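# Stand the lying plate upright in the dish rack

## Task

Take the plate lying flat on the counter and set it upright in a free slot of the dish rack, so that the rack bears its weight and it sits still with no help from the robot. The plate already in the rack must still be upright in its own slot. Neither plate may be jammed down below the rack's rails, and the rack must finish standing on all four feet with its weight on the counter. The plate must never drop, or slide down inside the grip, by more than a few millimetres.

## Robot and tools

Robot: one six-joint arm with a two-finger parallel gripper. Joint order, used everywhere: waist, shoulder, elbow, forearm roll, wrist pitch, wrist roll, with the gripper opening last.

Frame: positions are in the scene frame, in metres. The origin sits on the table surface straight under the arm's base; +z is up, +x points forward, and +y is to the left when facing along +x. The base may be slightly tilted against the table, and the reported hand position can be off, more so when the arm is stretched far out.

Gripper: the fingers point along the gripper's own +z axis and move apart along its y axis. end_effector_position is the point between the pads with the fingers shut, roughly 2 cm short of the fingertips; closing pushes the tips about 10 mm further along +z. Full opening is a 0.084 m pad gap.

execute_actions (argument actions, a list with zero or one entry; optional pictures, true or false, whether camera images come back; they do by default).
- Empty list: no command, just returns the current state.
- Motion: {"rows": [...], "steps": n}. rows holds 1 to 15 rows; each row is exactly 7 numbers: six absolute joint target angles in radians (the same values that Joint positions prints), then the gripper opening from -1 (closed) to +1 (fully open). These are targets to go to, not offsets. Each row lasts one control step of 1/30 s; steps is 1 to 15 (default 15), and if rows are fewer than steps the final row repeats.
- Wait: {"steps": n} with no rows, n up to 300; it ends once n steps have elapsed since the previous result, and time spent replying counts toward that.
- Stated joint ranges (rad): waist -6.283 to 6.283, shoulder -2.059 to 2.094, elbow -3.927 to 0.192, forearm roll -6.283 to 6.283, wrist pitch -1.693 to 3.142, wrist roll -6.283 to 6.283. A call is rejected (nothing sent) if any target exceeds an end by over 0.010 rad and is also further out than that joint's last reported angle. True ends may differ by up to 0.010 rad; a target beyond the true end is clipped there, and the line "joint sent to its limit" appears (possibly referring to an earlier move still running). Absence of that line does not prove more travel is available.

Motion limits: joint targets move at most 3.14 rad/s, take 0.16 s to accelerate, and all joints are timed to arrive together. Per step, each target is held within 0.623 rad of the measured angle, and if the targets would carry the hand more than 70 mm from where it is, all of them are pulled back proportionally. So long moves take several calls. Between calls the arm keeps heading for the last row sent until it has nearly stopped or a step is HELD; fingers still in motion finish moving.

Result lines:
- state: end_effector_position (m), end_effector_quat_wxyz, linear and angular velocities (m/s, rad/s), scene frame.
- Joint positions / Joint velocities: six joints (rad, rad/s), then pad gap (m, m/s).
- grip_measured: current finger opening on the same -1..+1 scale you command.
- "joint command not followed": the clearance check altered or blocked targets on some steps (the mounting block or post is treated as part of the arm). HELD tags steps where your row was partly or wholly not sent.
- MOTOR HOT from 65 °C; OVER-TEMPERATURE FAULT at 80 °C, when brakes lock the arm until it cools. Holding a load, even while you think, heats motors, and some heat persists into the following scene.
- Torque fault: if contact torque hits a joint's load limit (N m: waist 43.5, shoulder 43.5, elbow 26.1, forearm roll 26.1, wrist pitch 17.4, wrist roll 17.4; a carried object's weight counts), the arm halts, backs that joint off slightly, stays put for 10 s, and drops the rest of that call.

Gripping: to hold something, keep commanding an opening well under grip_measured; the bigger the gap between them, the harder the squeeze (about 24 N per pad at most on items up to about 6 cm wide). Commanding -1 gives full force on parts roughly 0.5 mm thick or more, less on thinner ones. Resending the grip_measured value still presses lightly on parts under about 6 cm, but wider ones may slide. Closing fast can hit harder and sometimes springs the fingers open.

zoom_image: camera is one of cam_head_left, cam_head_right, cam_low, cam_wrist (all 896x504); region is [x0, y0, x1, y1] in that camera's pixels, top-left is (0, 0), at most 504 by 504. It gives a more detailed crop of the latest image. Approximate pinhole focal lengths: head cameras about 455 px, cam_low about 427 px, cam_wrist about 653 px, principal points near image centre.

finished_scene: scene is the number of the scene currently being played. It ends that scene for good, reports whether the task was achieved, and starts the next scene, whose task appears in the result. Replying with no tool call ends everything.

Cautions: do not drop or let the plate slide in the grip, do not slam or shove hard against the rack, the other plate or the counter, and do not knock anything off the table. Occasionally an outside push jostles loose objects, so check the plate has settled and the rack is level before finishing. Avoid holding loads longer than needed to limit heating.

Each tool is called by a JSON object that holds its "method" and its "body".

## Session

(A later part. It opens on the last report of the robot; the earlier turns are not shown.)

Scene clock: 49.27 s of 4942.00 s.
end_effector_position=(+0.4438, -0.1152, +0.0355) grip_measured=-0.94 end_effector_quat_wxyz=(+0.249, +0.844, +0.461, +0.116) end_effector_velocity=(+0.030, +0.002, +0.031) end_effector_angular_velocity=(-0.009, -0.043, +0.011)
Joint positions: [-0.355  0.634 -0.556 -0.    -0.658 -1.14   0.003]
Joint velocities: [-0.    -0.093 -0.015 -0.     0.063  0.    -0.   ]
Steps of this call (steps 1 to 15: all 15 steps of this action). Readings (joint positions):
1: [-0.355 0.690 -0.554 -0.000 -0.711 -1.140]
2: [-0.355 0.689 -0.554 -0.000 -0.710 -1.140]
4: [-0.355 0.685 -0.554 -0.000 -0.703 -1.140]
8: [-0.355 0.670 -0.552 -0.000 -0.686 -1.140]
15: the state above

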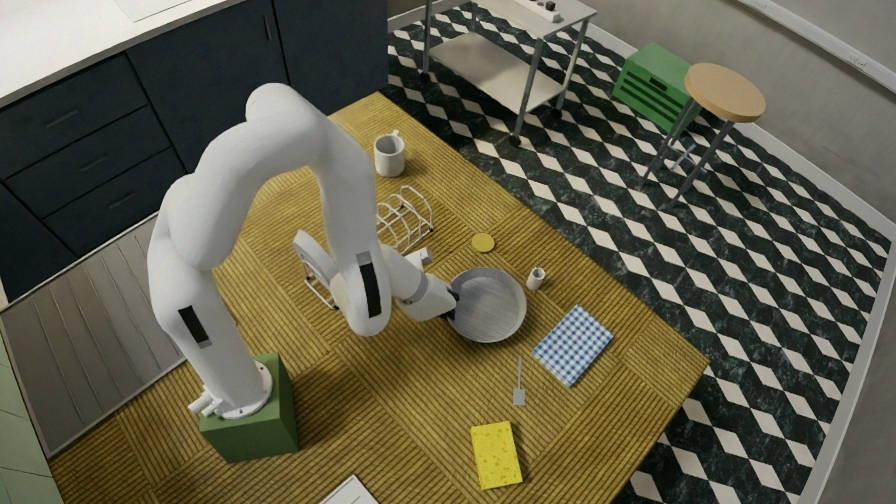

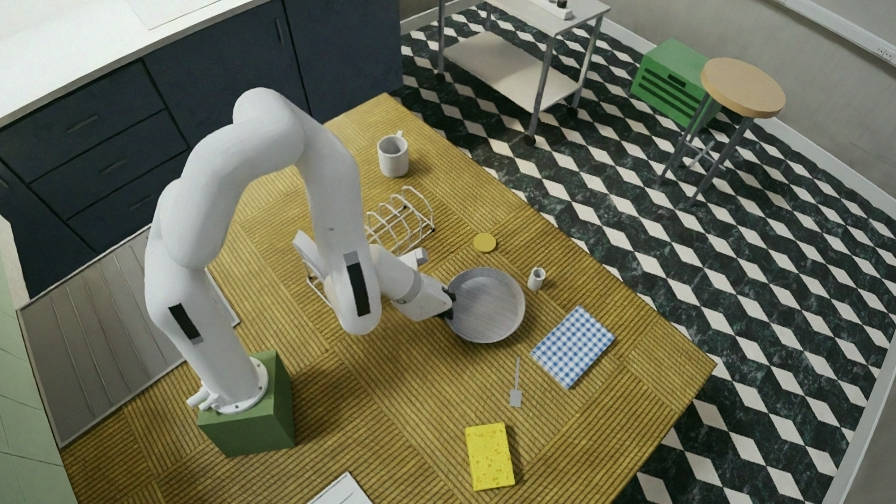

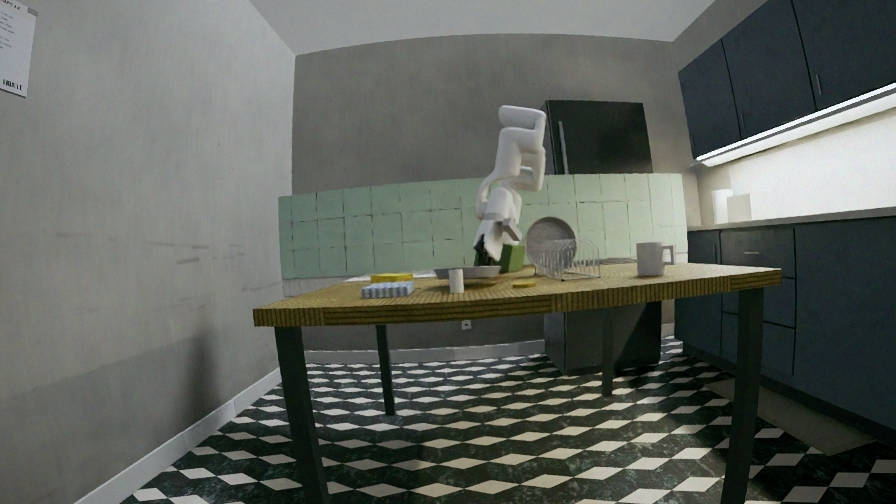

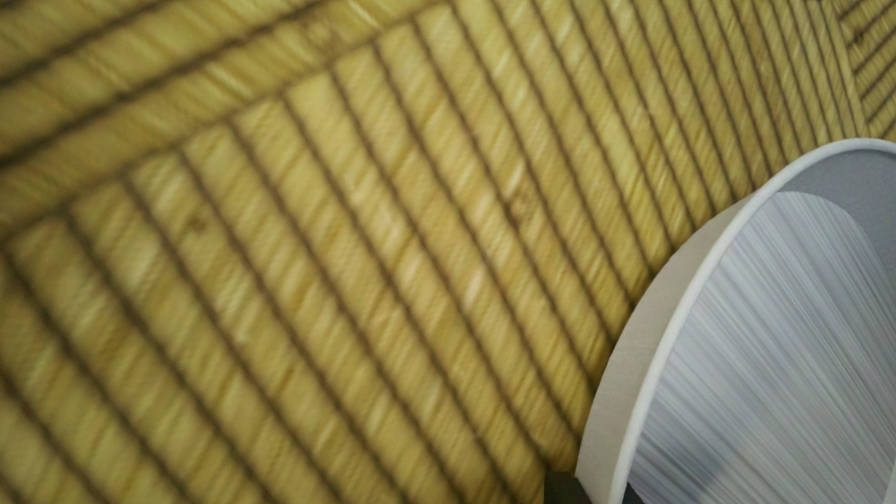

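{"method": "execute_actions", "body": {"actions": [{"rows":[[-0.355,0.62,-0.554,0,-0.655,-1.14,-1],[-0.355,0.605,-0.55,0,-0.655,-1.14,-1],[-0.355,0.585,-0.545,0,-0.655,-1.14,-1],[-0.355,0.56,-0.54,0,-0.655,-1.14,-1],[-0.355,0.53,-0.53,0,-0.66,-1.14,-1],[-0.355,0.5,-0.52,0,-0.66,-1.14,-1],[-0.355,0.47,-0.51,0,-0.665,-1.14,-1],[-0.355,0.44,-0.5,0,-0.665,-1.14,-1],[-0.355,0.41,-0.49,0,-0.67,-1.14,-1],[-0.355,0.38,-0.48,0,-0.67,-1.14,-1],[-0.355,0.35,-0.47,0,-0.675,-1.14,-1],[-0.355,0.32,-0.46,0,-0.675,-1.14,-1],[-0.355,0.29,-0.45,0,-0.68,-1.14,-1],[-0.355,0.26,-0.44,0,-0.68,-1.14,-1],[-0.355,0.23,-0.43,0,-0.685,-1.14,-1]]}], "pictures": false}}

{"method": "execute_actions", "body": {"actions": [{"rows":[[-0.355,0.2,-0.42,0,-0.69,-1.13,-1],[-0.355,0.17,-0.41,0,-0.69,-1.11,-1],[-0.355,0.14,-0.4,0,-0.695,-1.08,-1],[-0.355,0.11,-0.39,0,-0.7,-1.04,-1],[-0.355,0.08,-0.38,0,-0.7,-1.0,-1],[-0.355,0.05,-0.37,0,-0.705,-0.95,-1],[-0.355,0.02,-0.36,0,-0.71,-0.9,-1],[-0.355,-0.01,-0.35,0,-0.71,-0.85,-1],[-0.355,-0.04,-0.345,0,-0.715,-0.8,-1],[-0.355,-0.07,-0.34,0,-0.72,-0.75,-1],[-0.355,-0.1,-0.335,0,-0.72,-0.7,-1],[-0.355,-0.13,-0.33,0,-0.725,-0.65,-1],[-0.355,-0.16,-0.32,0,-0.73,-0.6,-1],[-0.355,-0.185,-0.315,0,-0.735,-0.55,-1],[-0.355,-0.202,-0.309,0,-0.739,-0.5,-1]]}]}}

Scene clock: 67.90 s of 4942.00 s.
end_effector_position=(+0.4965, -0.0941, +0.1571) grip_measured=-0.94 end_effector_quat_wxyz=(+0.316, +0.805, +0.457, +0.208) end_effector_velocity=(+0.087, +0.071, +0.337) end_effector_angular_velocity=(-0.130, -0.621, +0.164)
Joint positions: [-0.355  0.315 -0.459  0.    -0.677 -1.14   0.003]
Joint velocities: [-0.    -0.892  0.303 -0.001 -0.066  0.    -0.   ]
Steps of this call (steps 1 to 15: the robot went on to your last target; steps 16 to 100: nothing new was sent; then 14.80 s passed at rest; steps 101 to 115: all 15 steps of this action). Readings (joint positions):
101: [-0.355 0.630 -0.556 -0.000 -0.655 -1.140]
102: [-0.355 0.628 -0.555 -0.000 -0.655 -1.140]
104: [-0.355 0.610 -0.549 0.000 -0.654 -1.140]
108: [-0.355 0.522 -0.527 -0.000 -0.659 -1.140]
115: the state above

Scene clock: 68.40 s of 4942.00 s.
end_effector_position=(+0.5179, -0.0535, +0.3284) grip_measured=-0.94 end_effector_quat_wxyz=(+0.316, +0.810, +0.257, +0.423) end_effector_velocity=(+0.011, +0.096, +0.371) end_effector_angular_velocity=(+1.089, -1.210, -0.448)
Joint positions: [-0.355 -0.12  -0.33   0.    -0.725 -0.665  0.003]
Joint velocities: [ 0.001 -0.865  0.177 -0.    -0.13   1.476 -0.   ]
Steps of this call (steps 1 to 15: all 15 steps of this action). Readings (joint positions):
1: [-0.355 0.285 -0.449 0.000 -0.679 -1.140]
2: [-0.355 0.255 -0.439 0.000 -0.683 -1.139]
4: [-0.355 0.196 -0.419 -0.000 -0.689 -1.120]
8: [-0.355 0.081 -0.381 -0.000 -0.702 -0.994]
15: the state above

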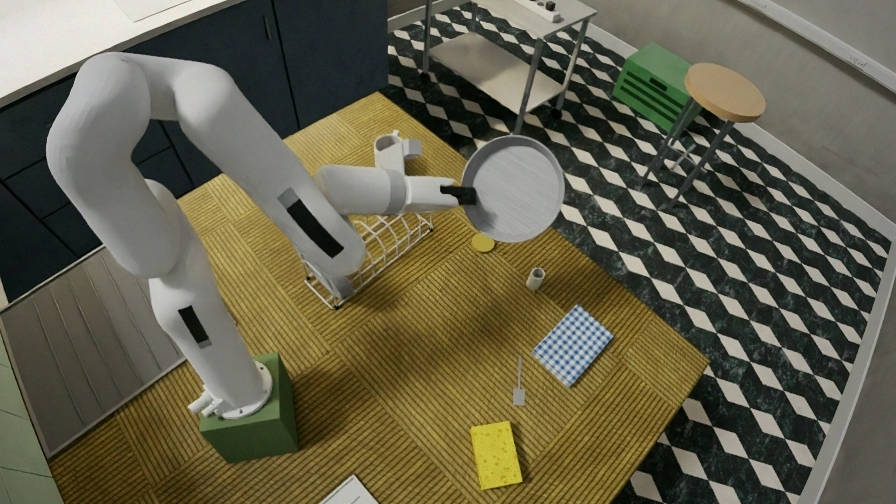

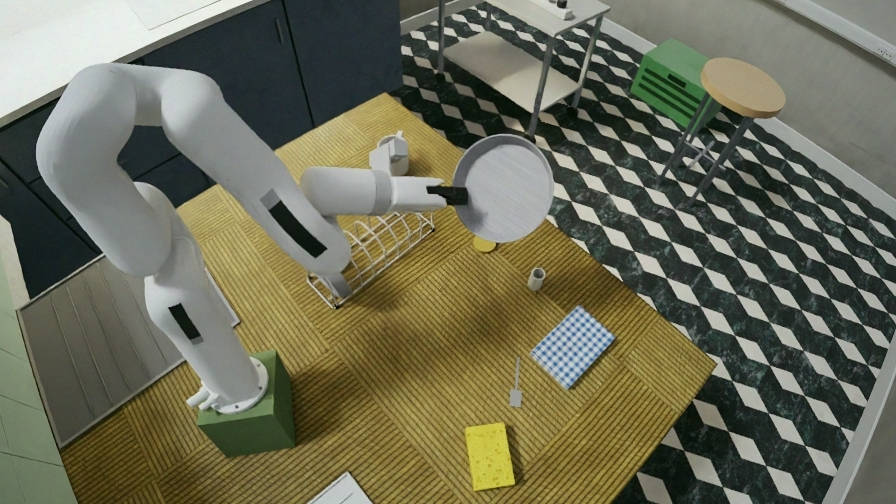

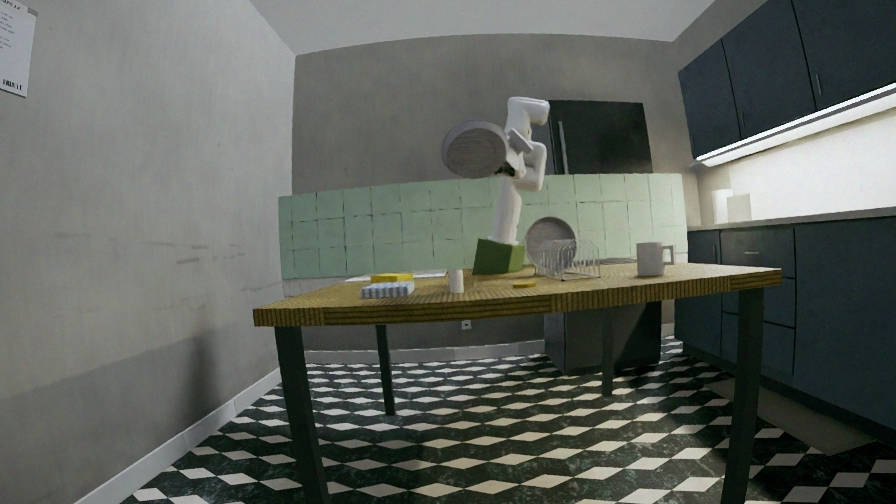

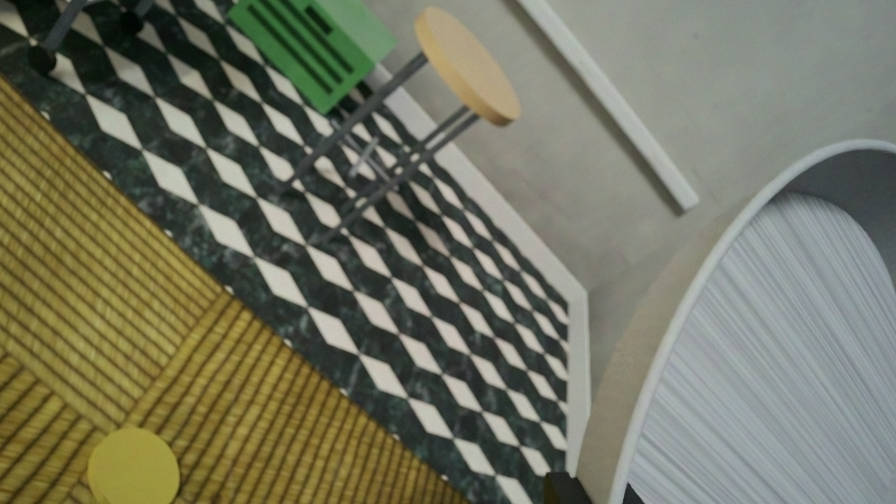

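{"method": "execute_actions", "body": {"actions": [{"rows":[[-0.355,-0.202,-0.309,0,-0.739,-0.48,-1],[-0.355,-0.202,-0.309,0,-0.739,-0.45,-1],[-0.355,-0.202,-0.309,0,-0.739,-0.41,-1],[-0.355,-0.202,-0.309,0,-0.739,-0.36,-1],[-0.355,-0.202,-0.309,0,-0.739,-0.3,-1],[-0.355,-0.202,-0.309,0,-0.739,-0.24,-1],[-0.355,-0.202,-0.309,0,-0.739,-0.18,-1],[-0.355,-0.202,-0.309,0,-0.739,-0.12,-1],[-0.355,-0.202,-0.309,0,-0.739,-0.06,-1],[-0.355,-0.202,-0.309,0,-0.739,0,-1],[-0.355,-0.202,-0.309,0,-0.739,0.06,-1],[-0.355,-0.202,-0.309,0,-0.739,0.12,-1],[-0.355,-0.202,-0.309,0,-0.739,0.18,-1],[-0.355,-0.202,-0.309,0,-0.739,0.24,-1],[-0.355,-0.202,-0.309,0,-0.739,0.3,-1]]}], "pictures": false}}

{"method": "execute_actions", "body": {"actions": [{"rows":[[-0.35,-0.202,-0.309,0,-0.739,0.36,-1],[-0.345,-0.202,-0.309,0,-0.739,0.42,-1],[-0.34,-0.202,-0.309,0,-0.739,0.48,-1],[-0.33,-0.202,-0.309,0,-0.739,0.54,-1],[-0.32,-0.202,-0.309,0,-0.739,0.6,-1],[-0.31,-0.202,-0.309,0,-0.739,0.66,-1],[-0.3,-0.202,-0.309,0,-0.739,0.72,-1],[-0.29,-0.202,-0.309,0,-0.739,0.78,-1],[-0.28,-0.202,-0.309,0,-0.739,0.84,-1],[-0.265,-0.202,-0.309,0,-0.739,0.9,-1],[-0.25,-0.202,-0.309,0,-0.739,0.96,-1],[-0.235,-0.202,-0.309,0,-0.739,1.02,-1],[-0.22,-0.202,-0.309,0,-0.739,1.08,-1],[-0.205,-0.202,-0.309,0,-0.739,1.14,-1],[-0.19,-0.202,-0.309,0,-0.739,1.2,-1]]}], "pictures": false}}

{"method": "execute_actions", "body": {"actions": [{"rows":[[-0.175,-0.202,-0.309,0,-0.739,1.26,-1],[-0.16,-0.202,-0.309,0,-0.739,1.32,-1],[-0.145,-0.202,-0.309,0,-0.739,1.38,-1],[-0.13,-0.202,-0.309,0,-0.739,1.44,-1],[-0.115,-0.202,-0.309,0,-0.739,1.5,-1],[-0.1,-0.202,-0.309,0,-0.739,1.56,-1],[-0.085,-0.202,-0.309,0,-0.739,1.62,-1],[-0.07,-0.202,-0.309,0,-0.739,1.68,-1],[-0.055,-0.202,-0.309,0,-0.739,1.74,-1],[-0.04,-0.202,-0.309,0,-0.739,1.79,-1],[-0.03,-0.202,-0.309,0,-0.739,1.83,-1],[-0.02,-0.202,-0.309,0,-0.739,1.86,-1],[-0.01,-0.202,-0.309,0,-0.739,1.89,-1],[-0.005,-0.202,-0.309,0,-0.739,1.91,-1],[0,-0.202,-0.309,0,-0.739,1.92,-1]]}], "pictures": false}}

{"method": "execute_actions", "body": {"actions": [{"steps":10}]}}

{"method": "zoom_image", "body": {"camera": "cam_low", "region": [470,120,670,300]}}

{"method": "zoom_image", "body": {"camera": "cam_head_left", "region": [280,100,530,320]}}

Scene clock: 75.07 s of 4942.00 s.
end_effector_position=(+0.5162, -0.0444, +0.3615) grip_measured=-0.94 end_effector_quat_wxyz=(+0.137, +0.828, -0.053, +0.541) end_effector_velocity=(-0.000, -0.000, -0.001) end_effector_angular_velocity=(+1.558, -0.500, -0.668)
Joint positions: [-0.355 -0.202 -0.309  0.    -0.739  0.089  0.003]
Joint velocities: [ 0.    -0.     0.001  0.001  0.001  1.767 -0.   ]
Steps of this call (steps 1 to 30: the robot went on to your last target; steps 31 to 120: nothing new was sent; then 2.17 s passed at rest; steps 121 to 135: all 15 steps of this action). Readings (joint positions):
121: [-0.355 -0.202 -0.309 -0.000 -0.739 -0.500]
122: [-0.355 -0.202 -0.309 -0.000 -0.739 -0.494]
124: [-0.355 -0.202 -0.309 -0.000 -0.739 -0.461]
128: [-0.355 -0.202 -0.309 0.000 -0.739 -0.306]
135: the state above

Scene clock: 75.57 s of 4942.00 s.
end_effector_position=(+0.5241, +0.0089, +0.3479) grip_measured=-0.94 end_effector_quat_wxyz=(-0.141, +0.750, -0.372, +0.528) end_effector_velocity=(+0.018, +0.208, -0.052) end_effector_angular_velocity=(+1.660, -0.224, -0.300)
Joint positions: [-0.242 -0.202 -0.309 -0.    -0.739  0.987  0.003]
Joint velocities: [ 0.436 -0.     0.001 -0.001 -0.001  1.789 -0.   ]
Steps of this call (steps 1 to 15: all 15 steps of this action). Readings (joint positions):
1: [-0.355 -0.202 -0.309 0.000 -0.739 0.149]
2: [-0.355 -0.202 -0.309 0.000 -0.739 0.208]
4: [-0.353 -0.202 -0.309 0.000 -0.739 0.328]
8: [-0.325 -0.202 -0.309 0.000 -0.739 0.567]
15: the state above

Scene clock: 76.07 s of 4942.00 s.
end_effector_position=(+0.5219, +0.1138, +0.3234) grip_measured=-0.94 end_effector_quat_wxyz=(-0.381, +0.599, -0.606, +0.360) end_effector_velocity=(-0.021, +0.160, -0.035) end_effector_angular_velocity=(+1.039, +0.099, -0.179)
Joint positions: [-0.023 -0.202 -0.309 -0.    -0.739  1.844  0.003]
Joint velocities: [ 0.334 -0.    -0.    -0.002 -0.     1.117 -0.   ]
Steps of this call (steps 1 to 15: all 15 steps of this action). Readings (joint positions):
1: [-0.228 -0.202 -0.309 -0.000 -0.739 1.047]
2: [-0.213 -0.202 -0.309 -0.000 -0.739 1.107]
4: [-0.183 -0.202 -0.309 -0.000 -0.739 1.227]
8: [-0.123 -0.202 -0.309 -0.000 -0.739 1.467]
15: the state above

Scene clock: 76.40 s of 4942.00 s.
end_effector_position=(+0.5203, +0.1246, +0.3211) grip_measured=-0.94 end_effector_quat_wxyz=(-0.397, +0.583, -0.623, +0.338) end_effector_velocity=(+0.000, +0.001, +0.000) end_effector_angular_velocity=(+0.002, -0.000, +0.002)
Joint positions: [-0.001 -0.202 -0.309  0.    -0.739  1.92   0.003]
Joint velocities: [ 0.002 -0.    -0.001 -0.001  0.     0.003 -0.   ]
Steps of this call (steps 1 to 10: the robot went on to your last target). Readings (joint positions):
1: [-0.013 -0.202 -0.309 -0.000 -0.739 1.877]
2: [-0.006 -0.202 -0.309 -0.000 -0.739 1.899]
4: [-0.001 -0.202 -0.309 -0.000 -0.739 1.916]
8: [-0.001 -0.202 -0.309 0.000 -0.739 1.919]
10: the state above

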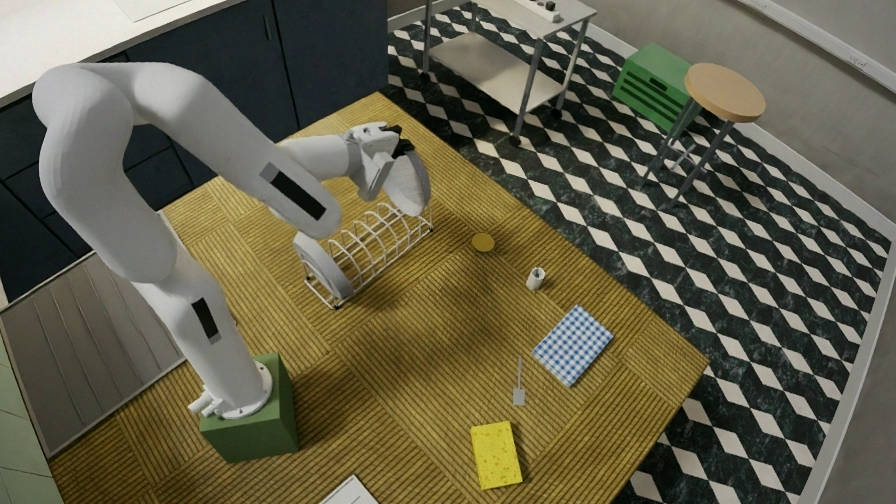

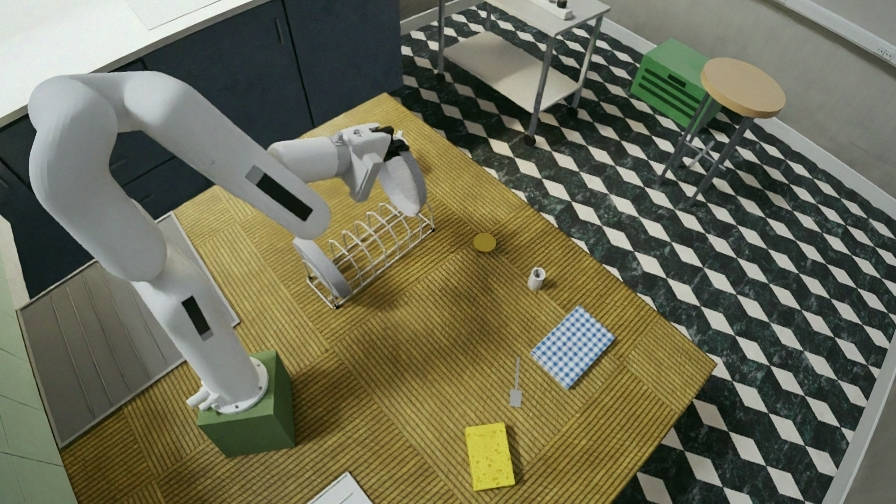

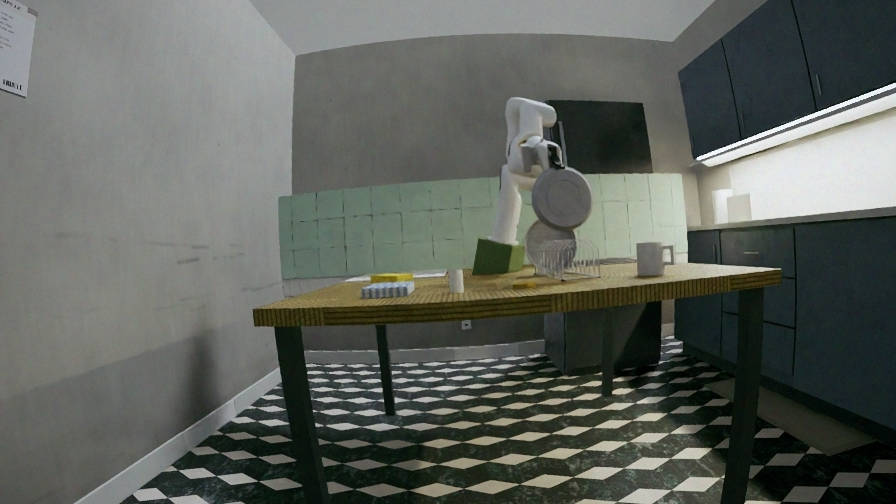

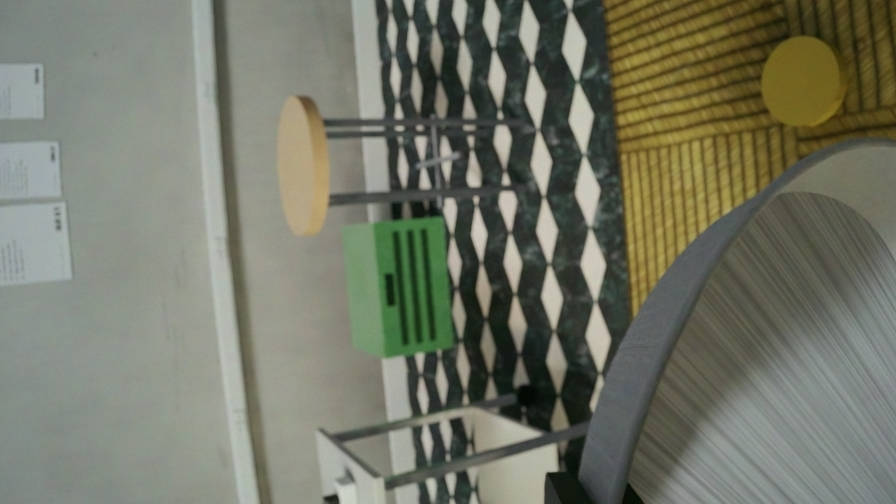

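Region (470, 120, 670, 300) of cam_low's 896x504 image, scaled by 2.520, with more detail than that image has; it fills the top 454 rows of this view, and the rest is white.

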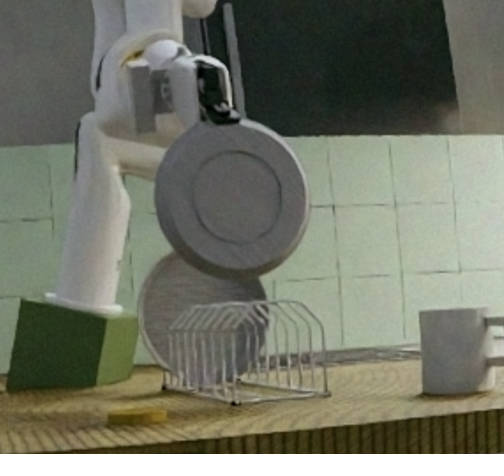

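Region (280, 100, 530, 320) of cam_head_left's 896x504 image, scaled by 2.016, with more detail than that image has; it fills the top 444 rows of this view, and the rest is white.

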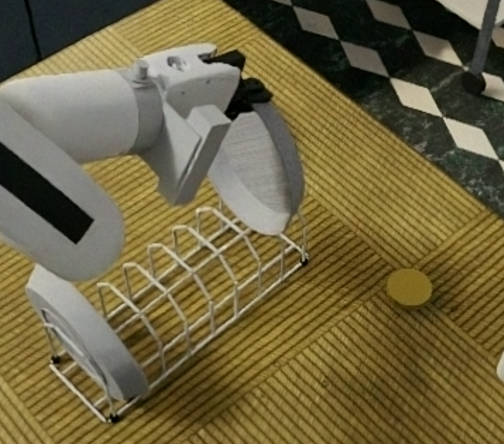

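{"method": "execute_actions", "body": {"actions": [{"rows":[[0.004,-0.19,-0.31,0,-0.751,1.928,-1],[0.008,-0.178,-0.311,0,-0.763,1.936,-1],[0.012,-0.166,-0.312,0,-0.776,1.944,-1],[0.016,-0.154,-0.313,0,-0.788,1.952,-1],[0.02,-0.142,-0.314,0,-0.8,1.96,-1],[0.023,-0.13,-0.315,0,-0.812,1.968,-1],[0.026,-0.118,-0.316,0,-0.824,1.976,-1],[0.029,-0.106,-0.317,0,-0.837,1.984,-1],[0.032,-0.094,-0.318,0,-0.849,1.992,-1],[0.035,-0.0824,-0.32,0,-0.861,2.0,-1]]}], "pictures": false}}

{"method": "execute_actions", "body": {"actions": [{"steps":6}]}}

{"method": "zoom_image", "body": {"camera": "cam_low", "region": [490,150,650,300]}}

{"method": "zoom_image", "body": {"camera": "cam_head_left", "region": [330,120,470,270]}}

Scene clock: 84.10 s of 4942.00 s.
end_effector_position=(+0.5193, +0.1372, +0.2953) grip_measured=-0.94 end_effector_quat_wxyz=(+0.420, -0.567, +0.635, -0.314) end_effector_velocity=(+0.002, +0.003, +0.005) end_effector_angular_velocity=(+0.015, -0.017, +0.002)
Joint positions: [ 0.035 -0.082 -0.32  -0.    -0.86   1.999  0.003]
Joint velocities: [ 0.003  0.002 -0.004 -0.001 -0.018  0.013 -0.   ]
Steps of this call (steps 1 to 30: the robot went on to your last target; steps 31 to 120: nothing new was sent; then 3.20 s passed at rest; steps 121 to 135: all 15 steps of this action). Readings (joint positions):
121: [0.000 -0.202 -0.309 0.000 -0.739 1.920]
122: [0.001 -0.199 -0.310 0.000 -0.743 1.923]
124: [0.007 -0.183 -0.311 0.000 -0.760 1.934]
128: [0.021 -0.135 -0.314 -0.000 -0.806 1.964]
135: the state above

Scene clock: 84.30 s of 4942.00 s.
end_effector_position=(+0.5194, +0.1373, +0.2957) grip_measured=-0.94 end_effector_quat_wxyz=(+0.420, -0.567, +0.635, -0.314) end_effector_velocity=(-0.001, -0.000, -0.002) end_effector_angular_velocity=(-0.000, +0.003, -0.000)
Joint positions: [ 0.035 -0.083 -0.32   0.    -0.861  2.     0.003]
Joint velocities: [ 0.     0.001  0.003 -0.    -0.001  0.     0.   ]
Steps of this call (steps 1 to 6: the robot went on to your last target). Readings (joint positions):
1: [0.035 -0.083 -0.320 0.000 -0.861 2.000]
2: [0.035 -0.083 -0.320 0.000 -0.861 2.000]
4: [0.035 -0.083 -0.320 0.000 -0.861 2.000]
6: the state above

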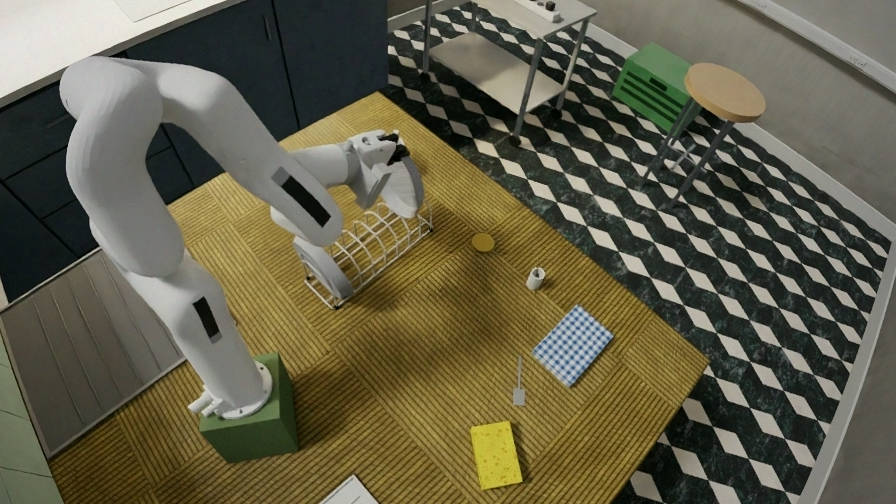

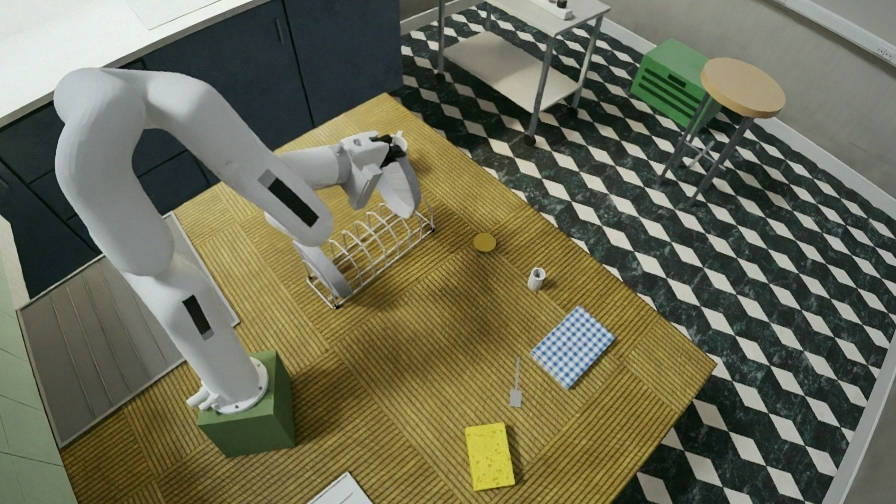

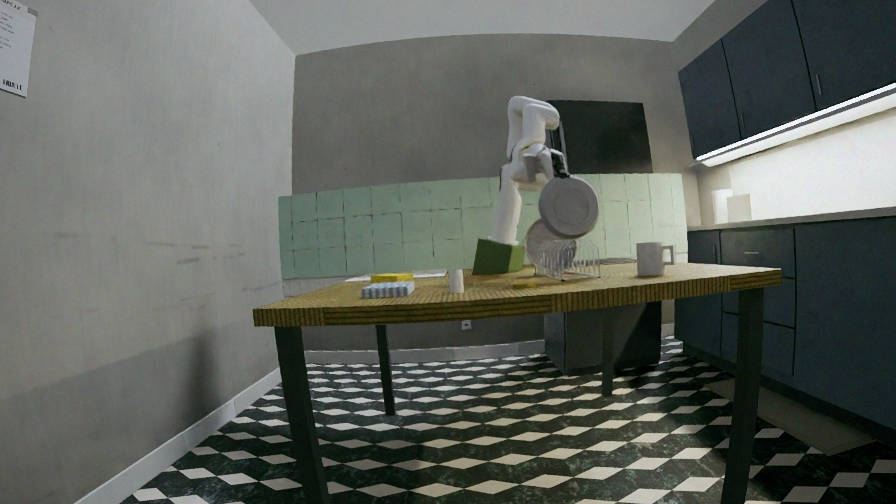

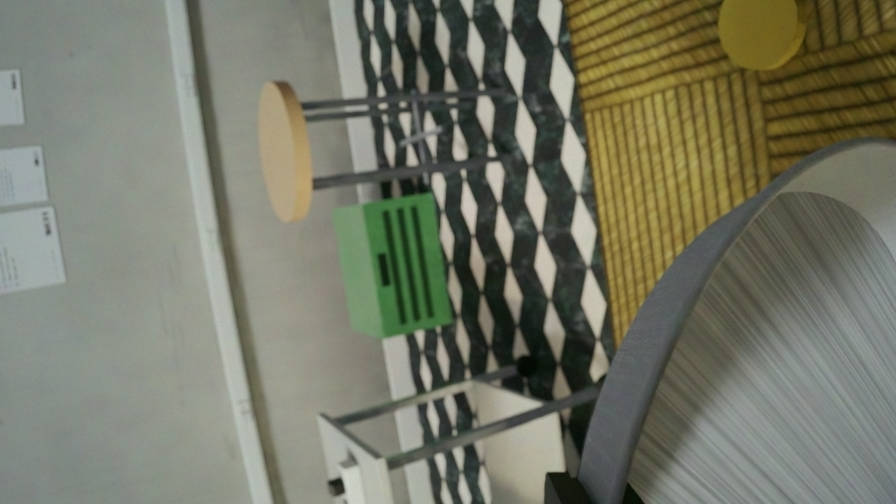

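Region (490, 150, 650, 300) of cam_low's 896x504 image, scaled by 3.150, with more detail than that image has; it fills the top 472 rows of this view, and the rest is white.

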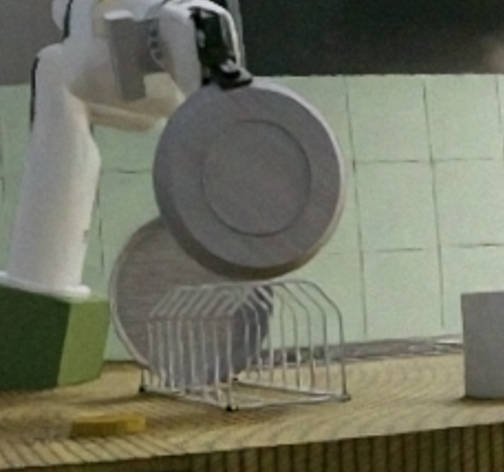

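Region (330, 120, 470, 270) of cam_head_left's 896x504 image, scaled by 3.360, with more detail than that image has; it fills the left 470 columns of this view, and the rest is white.

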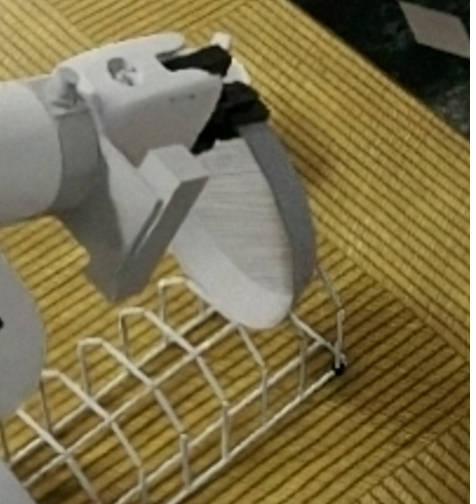

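{"method": "execute_actions", "body": {"actions": [{"rows":[[0.036,-0.077,-0.329,0,-0.858,2.003,-1],[0.037,-0.071,-0.338,0,-0.856,2.006,-1],[0.038,-0.064,-0.347,0,-0.853,2.009,-1],[0.039,-0.058,-0.356,0,-0.85,2.012,-1],[0.0405,-0.052,-0.365,0,-0.848,2.015,-1],[0.0405,-0.052,-0.365,0,-0.848,2.015,-1],[0.041,-0.042,-0.3665,0,-0.8565,2.016,-1],[0.0415,-0.032,-0.368,0,-0.865,2.017,-1],[0.042,-0.022,-0.37,0,-0.874,2.018,-1],[0.0425,-0.012,-0.3715,0,-0.8825,2.019,-1],[0.043,-0.002,-0.373,0,-0.891,2.02,-1],[0.0435,0.008,-0.3745,0,-0.9,2.021,-1],[0.0435,0.016,-0.376,0,-0.906,2.022,-1]]}], "pictures": false}}

{"method": "execute_actions", "body": {"actions": [{"steps":8}]}}

{"method": "zoom_image", "body": {"camera": "cam_low", "region": [490,150,650,300]}}

{"method": "zoom_image", "body": {"camera": "cam_head_left", "region": [350,140,460,260]}}

Scene clock: 93.50 s of 4942.00 s.
end_effector_position=(+0.5320, +0.1411, +0.2807) grip_measured=-0.94 end_effector_quat_wxyz=(+0.425, -0.563, +0.640, -0.307) end_effector_velocity=(-0.002, -0.007, -0.045) end_effector_angular_velocity=(+0.008, +0.035, -0.007)
Joint positions: [ 0.043  0.011 -0.374  0.    -0.901  2.021  0.003]
Joint velocities: [ 0.005  0.162 -0.02  -0.002 -0.11   0.016  0.001]
Steps of this call (steps 1 to 15: the robot went on to your last target; steps 16 to 100: nothing new was sent; then 5.37 s passed at rest; steps 101 to 115: all 15 steps of this action). Readings (joint positions):
101: [0.035 -0.082 -0.320 0.000 -0.861 2.000]
102: [0.035 -0.081 -0.322 0.000 -0.860 2.001]
104: [0.037 -0.072 -0.335 0.000 -0.856 2.005]
108: [0.040 -0.051 -0.365 -0.000 -0.852 2.014]
115: the state above

Scene clock: 93.77 s of 4942.00 s.
end_effector_position=(+0.5325, +0.1413, +0.2804) grip_measured=-0.94 end_effector_quat_wxyz=(+0.426, -0.562, +0.639, -0.307) end_effector_velocity=(+0.000, -0.000, -0.000) end_effector_angular_velocity=(+0.000, +0.000, -0.001)
Joint positions: [ 0.043  0.016 -0.376 -0.    -0.906  2.022  0.003]
Joint velocities: [-0.     0.001 -0.     0.001  0.    -0.     0.   ]
Steps of this call (steps 1 to 8: the robot went on to your last target). Readings (joint positions):
1: [0.043 0.015 -0.374 -0.000 -0.903 2.022]
2: [0.043 0.016 -0.375 -0.000 -0.905 2.022]
4: [0.043 0.016 -0.375 -0.000 -0.906 2.022]
8: the state above

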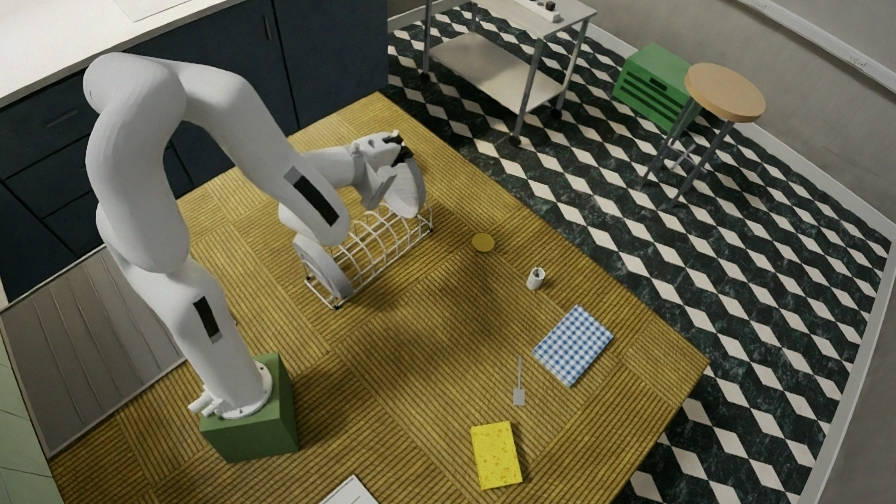

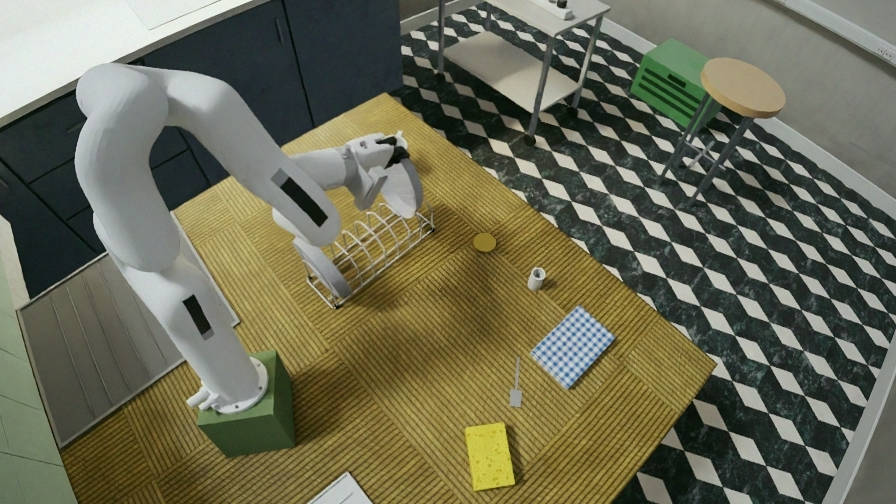

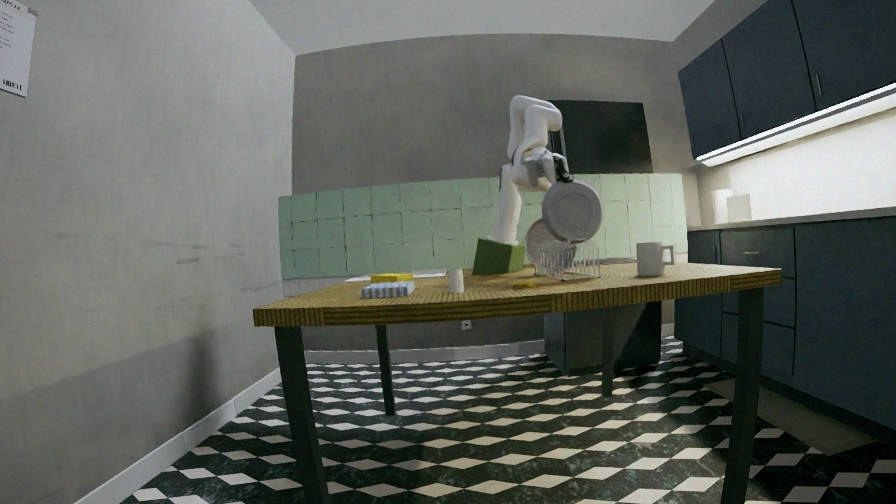

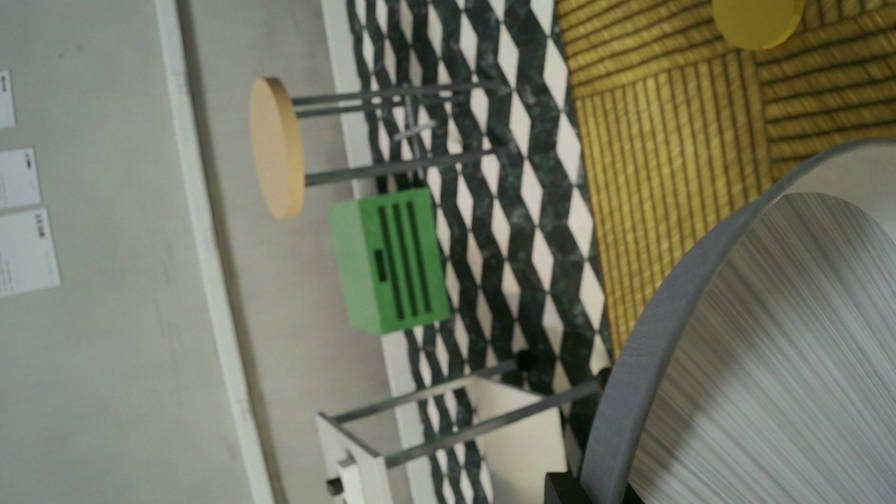

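Region (490, 150, 650, 300) of cam_low's 896x504 image, scaled by 3.150, with more detail than that image has; it fills the top 472 rows of this view, and the rest is white.

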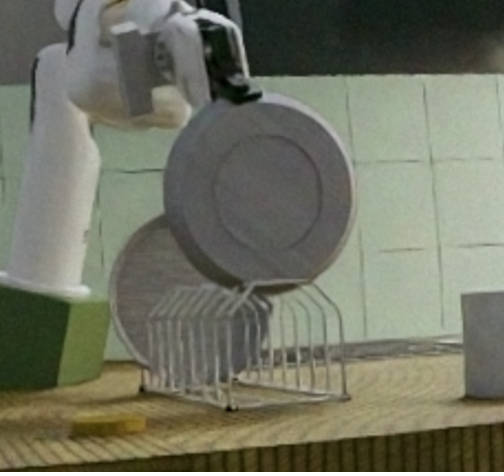

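Region (350, 140, 460, 260) of cam_head_left's 896x504 image, scaled by 4.200, with more detail than that image has; it fills the left 462 columns of this view, and the rest is white.

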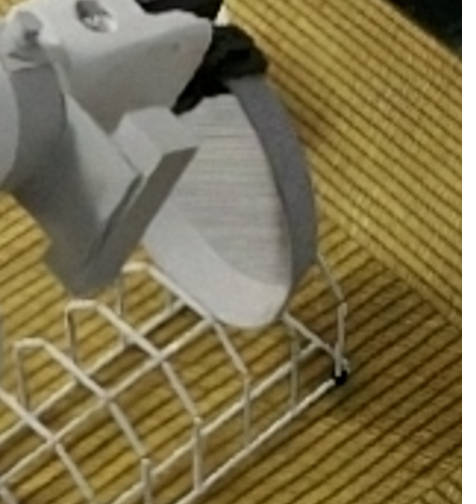

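{"method": "execute_actions", "body": {"actions": [{"rows":[[0.044,0.03,-0.3805,0,-0.917,2.023,-1],[0.0445,0.044,-0.385,0,-0.928,2.024,-1],[0.045,0.058,-0.388,0,-0.939,2.025,-1],[0.0455,0.072,-0.391,0,-0.95,2.027,-1],[0.046,0.086,-0.394,0,-0.96,2.028,-1],[0.0465,0.1,-0.397,0,-0.971,2.029,-1],[0.047,0.114,-0.4,0,-0.982,2.03,-1],[0.0475,0.128,-0.403,0,-0.993,2.032,-1],[0.048,0.142,-0.406,0,-1.004,2.033,-1],[0.0485,0.156,-0.4095,0,-1.015,2.034,-1],[0.049,0.17,-0.413,0,-1.026,2.035,-1],[0.0495,0.184,-0.4165,0,-1.037,2.036,-1],[0.05,0.198,-0.42,0,-1.047,2.038,-1],[0.051,0.212,-0.424,0,-1.058,2.039,-1],[0.0514,0.2266,-0.4277,0,-1.069,2.04,-1]]}], "pictures": false}}

{"method": "execute_actions", "body": {"actions": [{"steps":10}]}}

{"method": "zoom_image", "body": {"camera": "cam_low", "region": [490,150,650,300]}}

{"method": "zoom_image", "body": {"camera": "cam_head_left", "region": [350,140,460,260]}}

Scene clock: 99.80 s of 4942.00 s.
end_effector_position=(+0.5372, +0.1381, +0.2474) grip_measured=-0.91 end_effector_quat_wxyz=(+0.434, -0.557, +0.639, -0.304) end_effector_velocity=(-0.033, -0.011, -0.166) end_effector_angular_velocity=(-0.006, +0.216, +0.011)
Joint positions: [ 0.049  0.187 -0.423  0.001 -1.045  2.037  0.004]
Joint velocities: [ 0.041  0.462 -0.049 -0.029 -0.208  0.037 -0.018]
Steps of this call (steps 1 to 15: the robot went on to your last target; steps 16 to 100: nothing new was sent; then 2.20 s passed at rest; steps 101 to 115: all 15 steps of this action). Readings (joint positions):
101: [0.044 0.016 -0.376 0.000 -0.906 2.022]
102: [0.044 0.019 -0.377 0.000 -0.910 2.022]
104: [0.044 0.038 -0.383 -0.000 -0.925 2.024]
108: [0.046 0.093 -0.396 -0.000 -0.967 2.028]
115: the state above

Scene clock: 100.13 s of 4942.00 s.
end_effector_position=(+0.5337, +0.1363, +0.2331) grip_measured=-0.93 end_effector_quat_wxyz=(+0.428, -0.560, +0.643, -0.300) end_effector_velocity=(+0.005, -0.005, +0.006) end_effector_angular_velocity=(+0.002, -0.020, -0.014)
Joint positions: [ 0.052  0.228 -0.425 -0.    -1.066  2.04   0.003]
Joint velocities: [-0.008 -0.001 -0.008  0.011 -0.007 -0.001 -0.001]
Steps of this call (steps 1 to 10: the robot went on to your last target). Readings (joint positions):
1: [0.050 0.202 -0.424 0.001 -1.055 2.038]
2: [0.051 0.216 -0.425 -0.000 -1.061 2.039]
4: [0.052 0.227 -0.424 -0.001 -1.065 2.040]
8: [0.052 0.228 -0.425 -0.001 -1.066 2.040]
10: the state above

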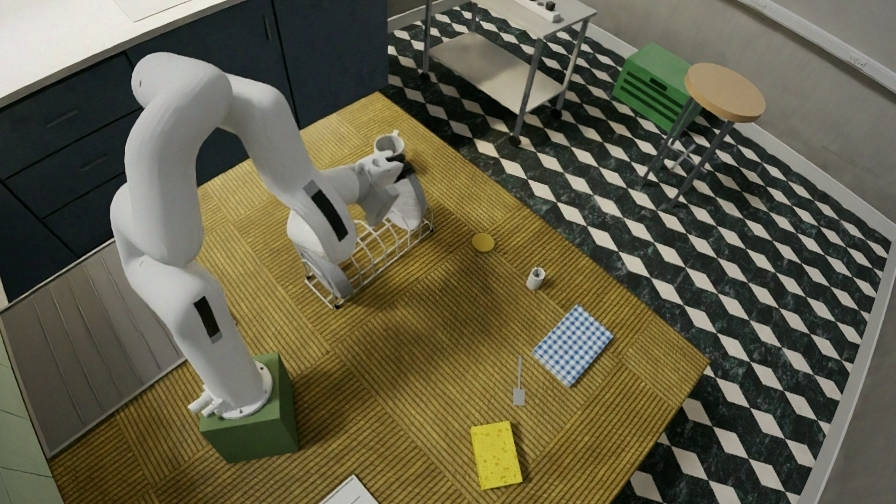

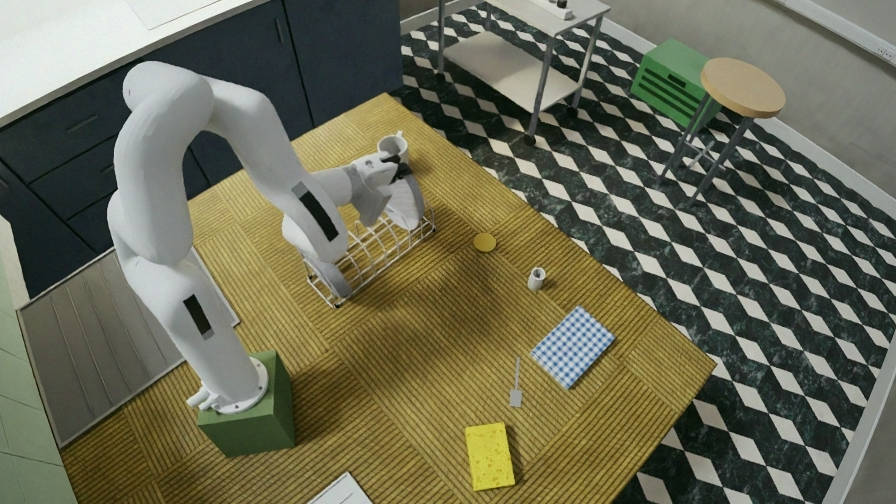

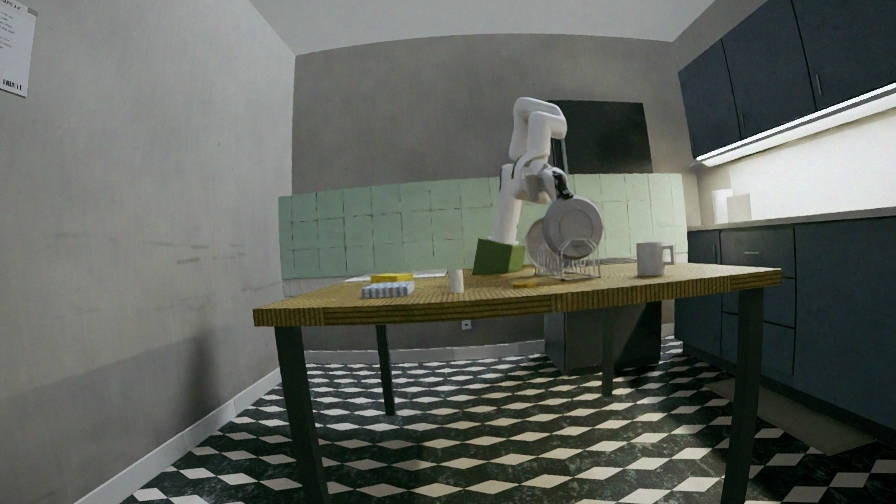

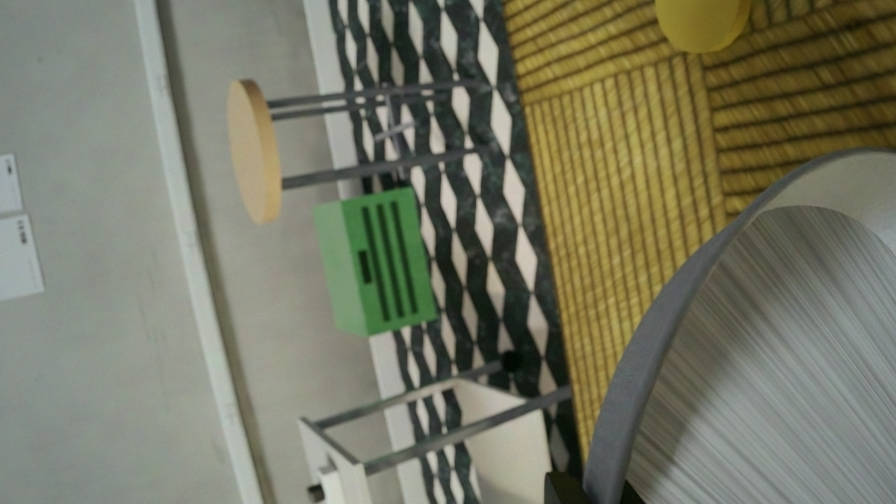

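Region (490, 150, 650, 300) of cam_low's 896x504 image, scaled by 3.150, with more detail than that image has; it fills the top 472 rows of this view, and the rest is white.

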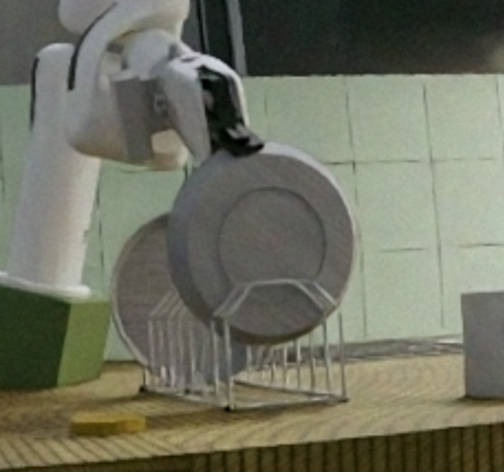

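Region (350, 140, 460, 260) of cam_head_left's 896x504 image, scaled by 4.200, with more detail than that image has; it fills the left 462 columns of this view, and the rest is white.

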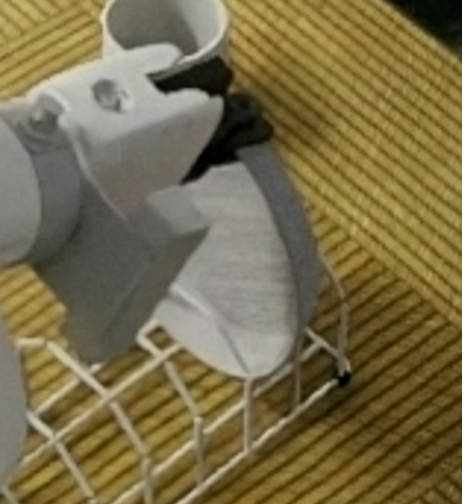

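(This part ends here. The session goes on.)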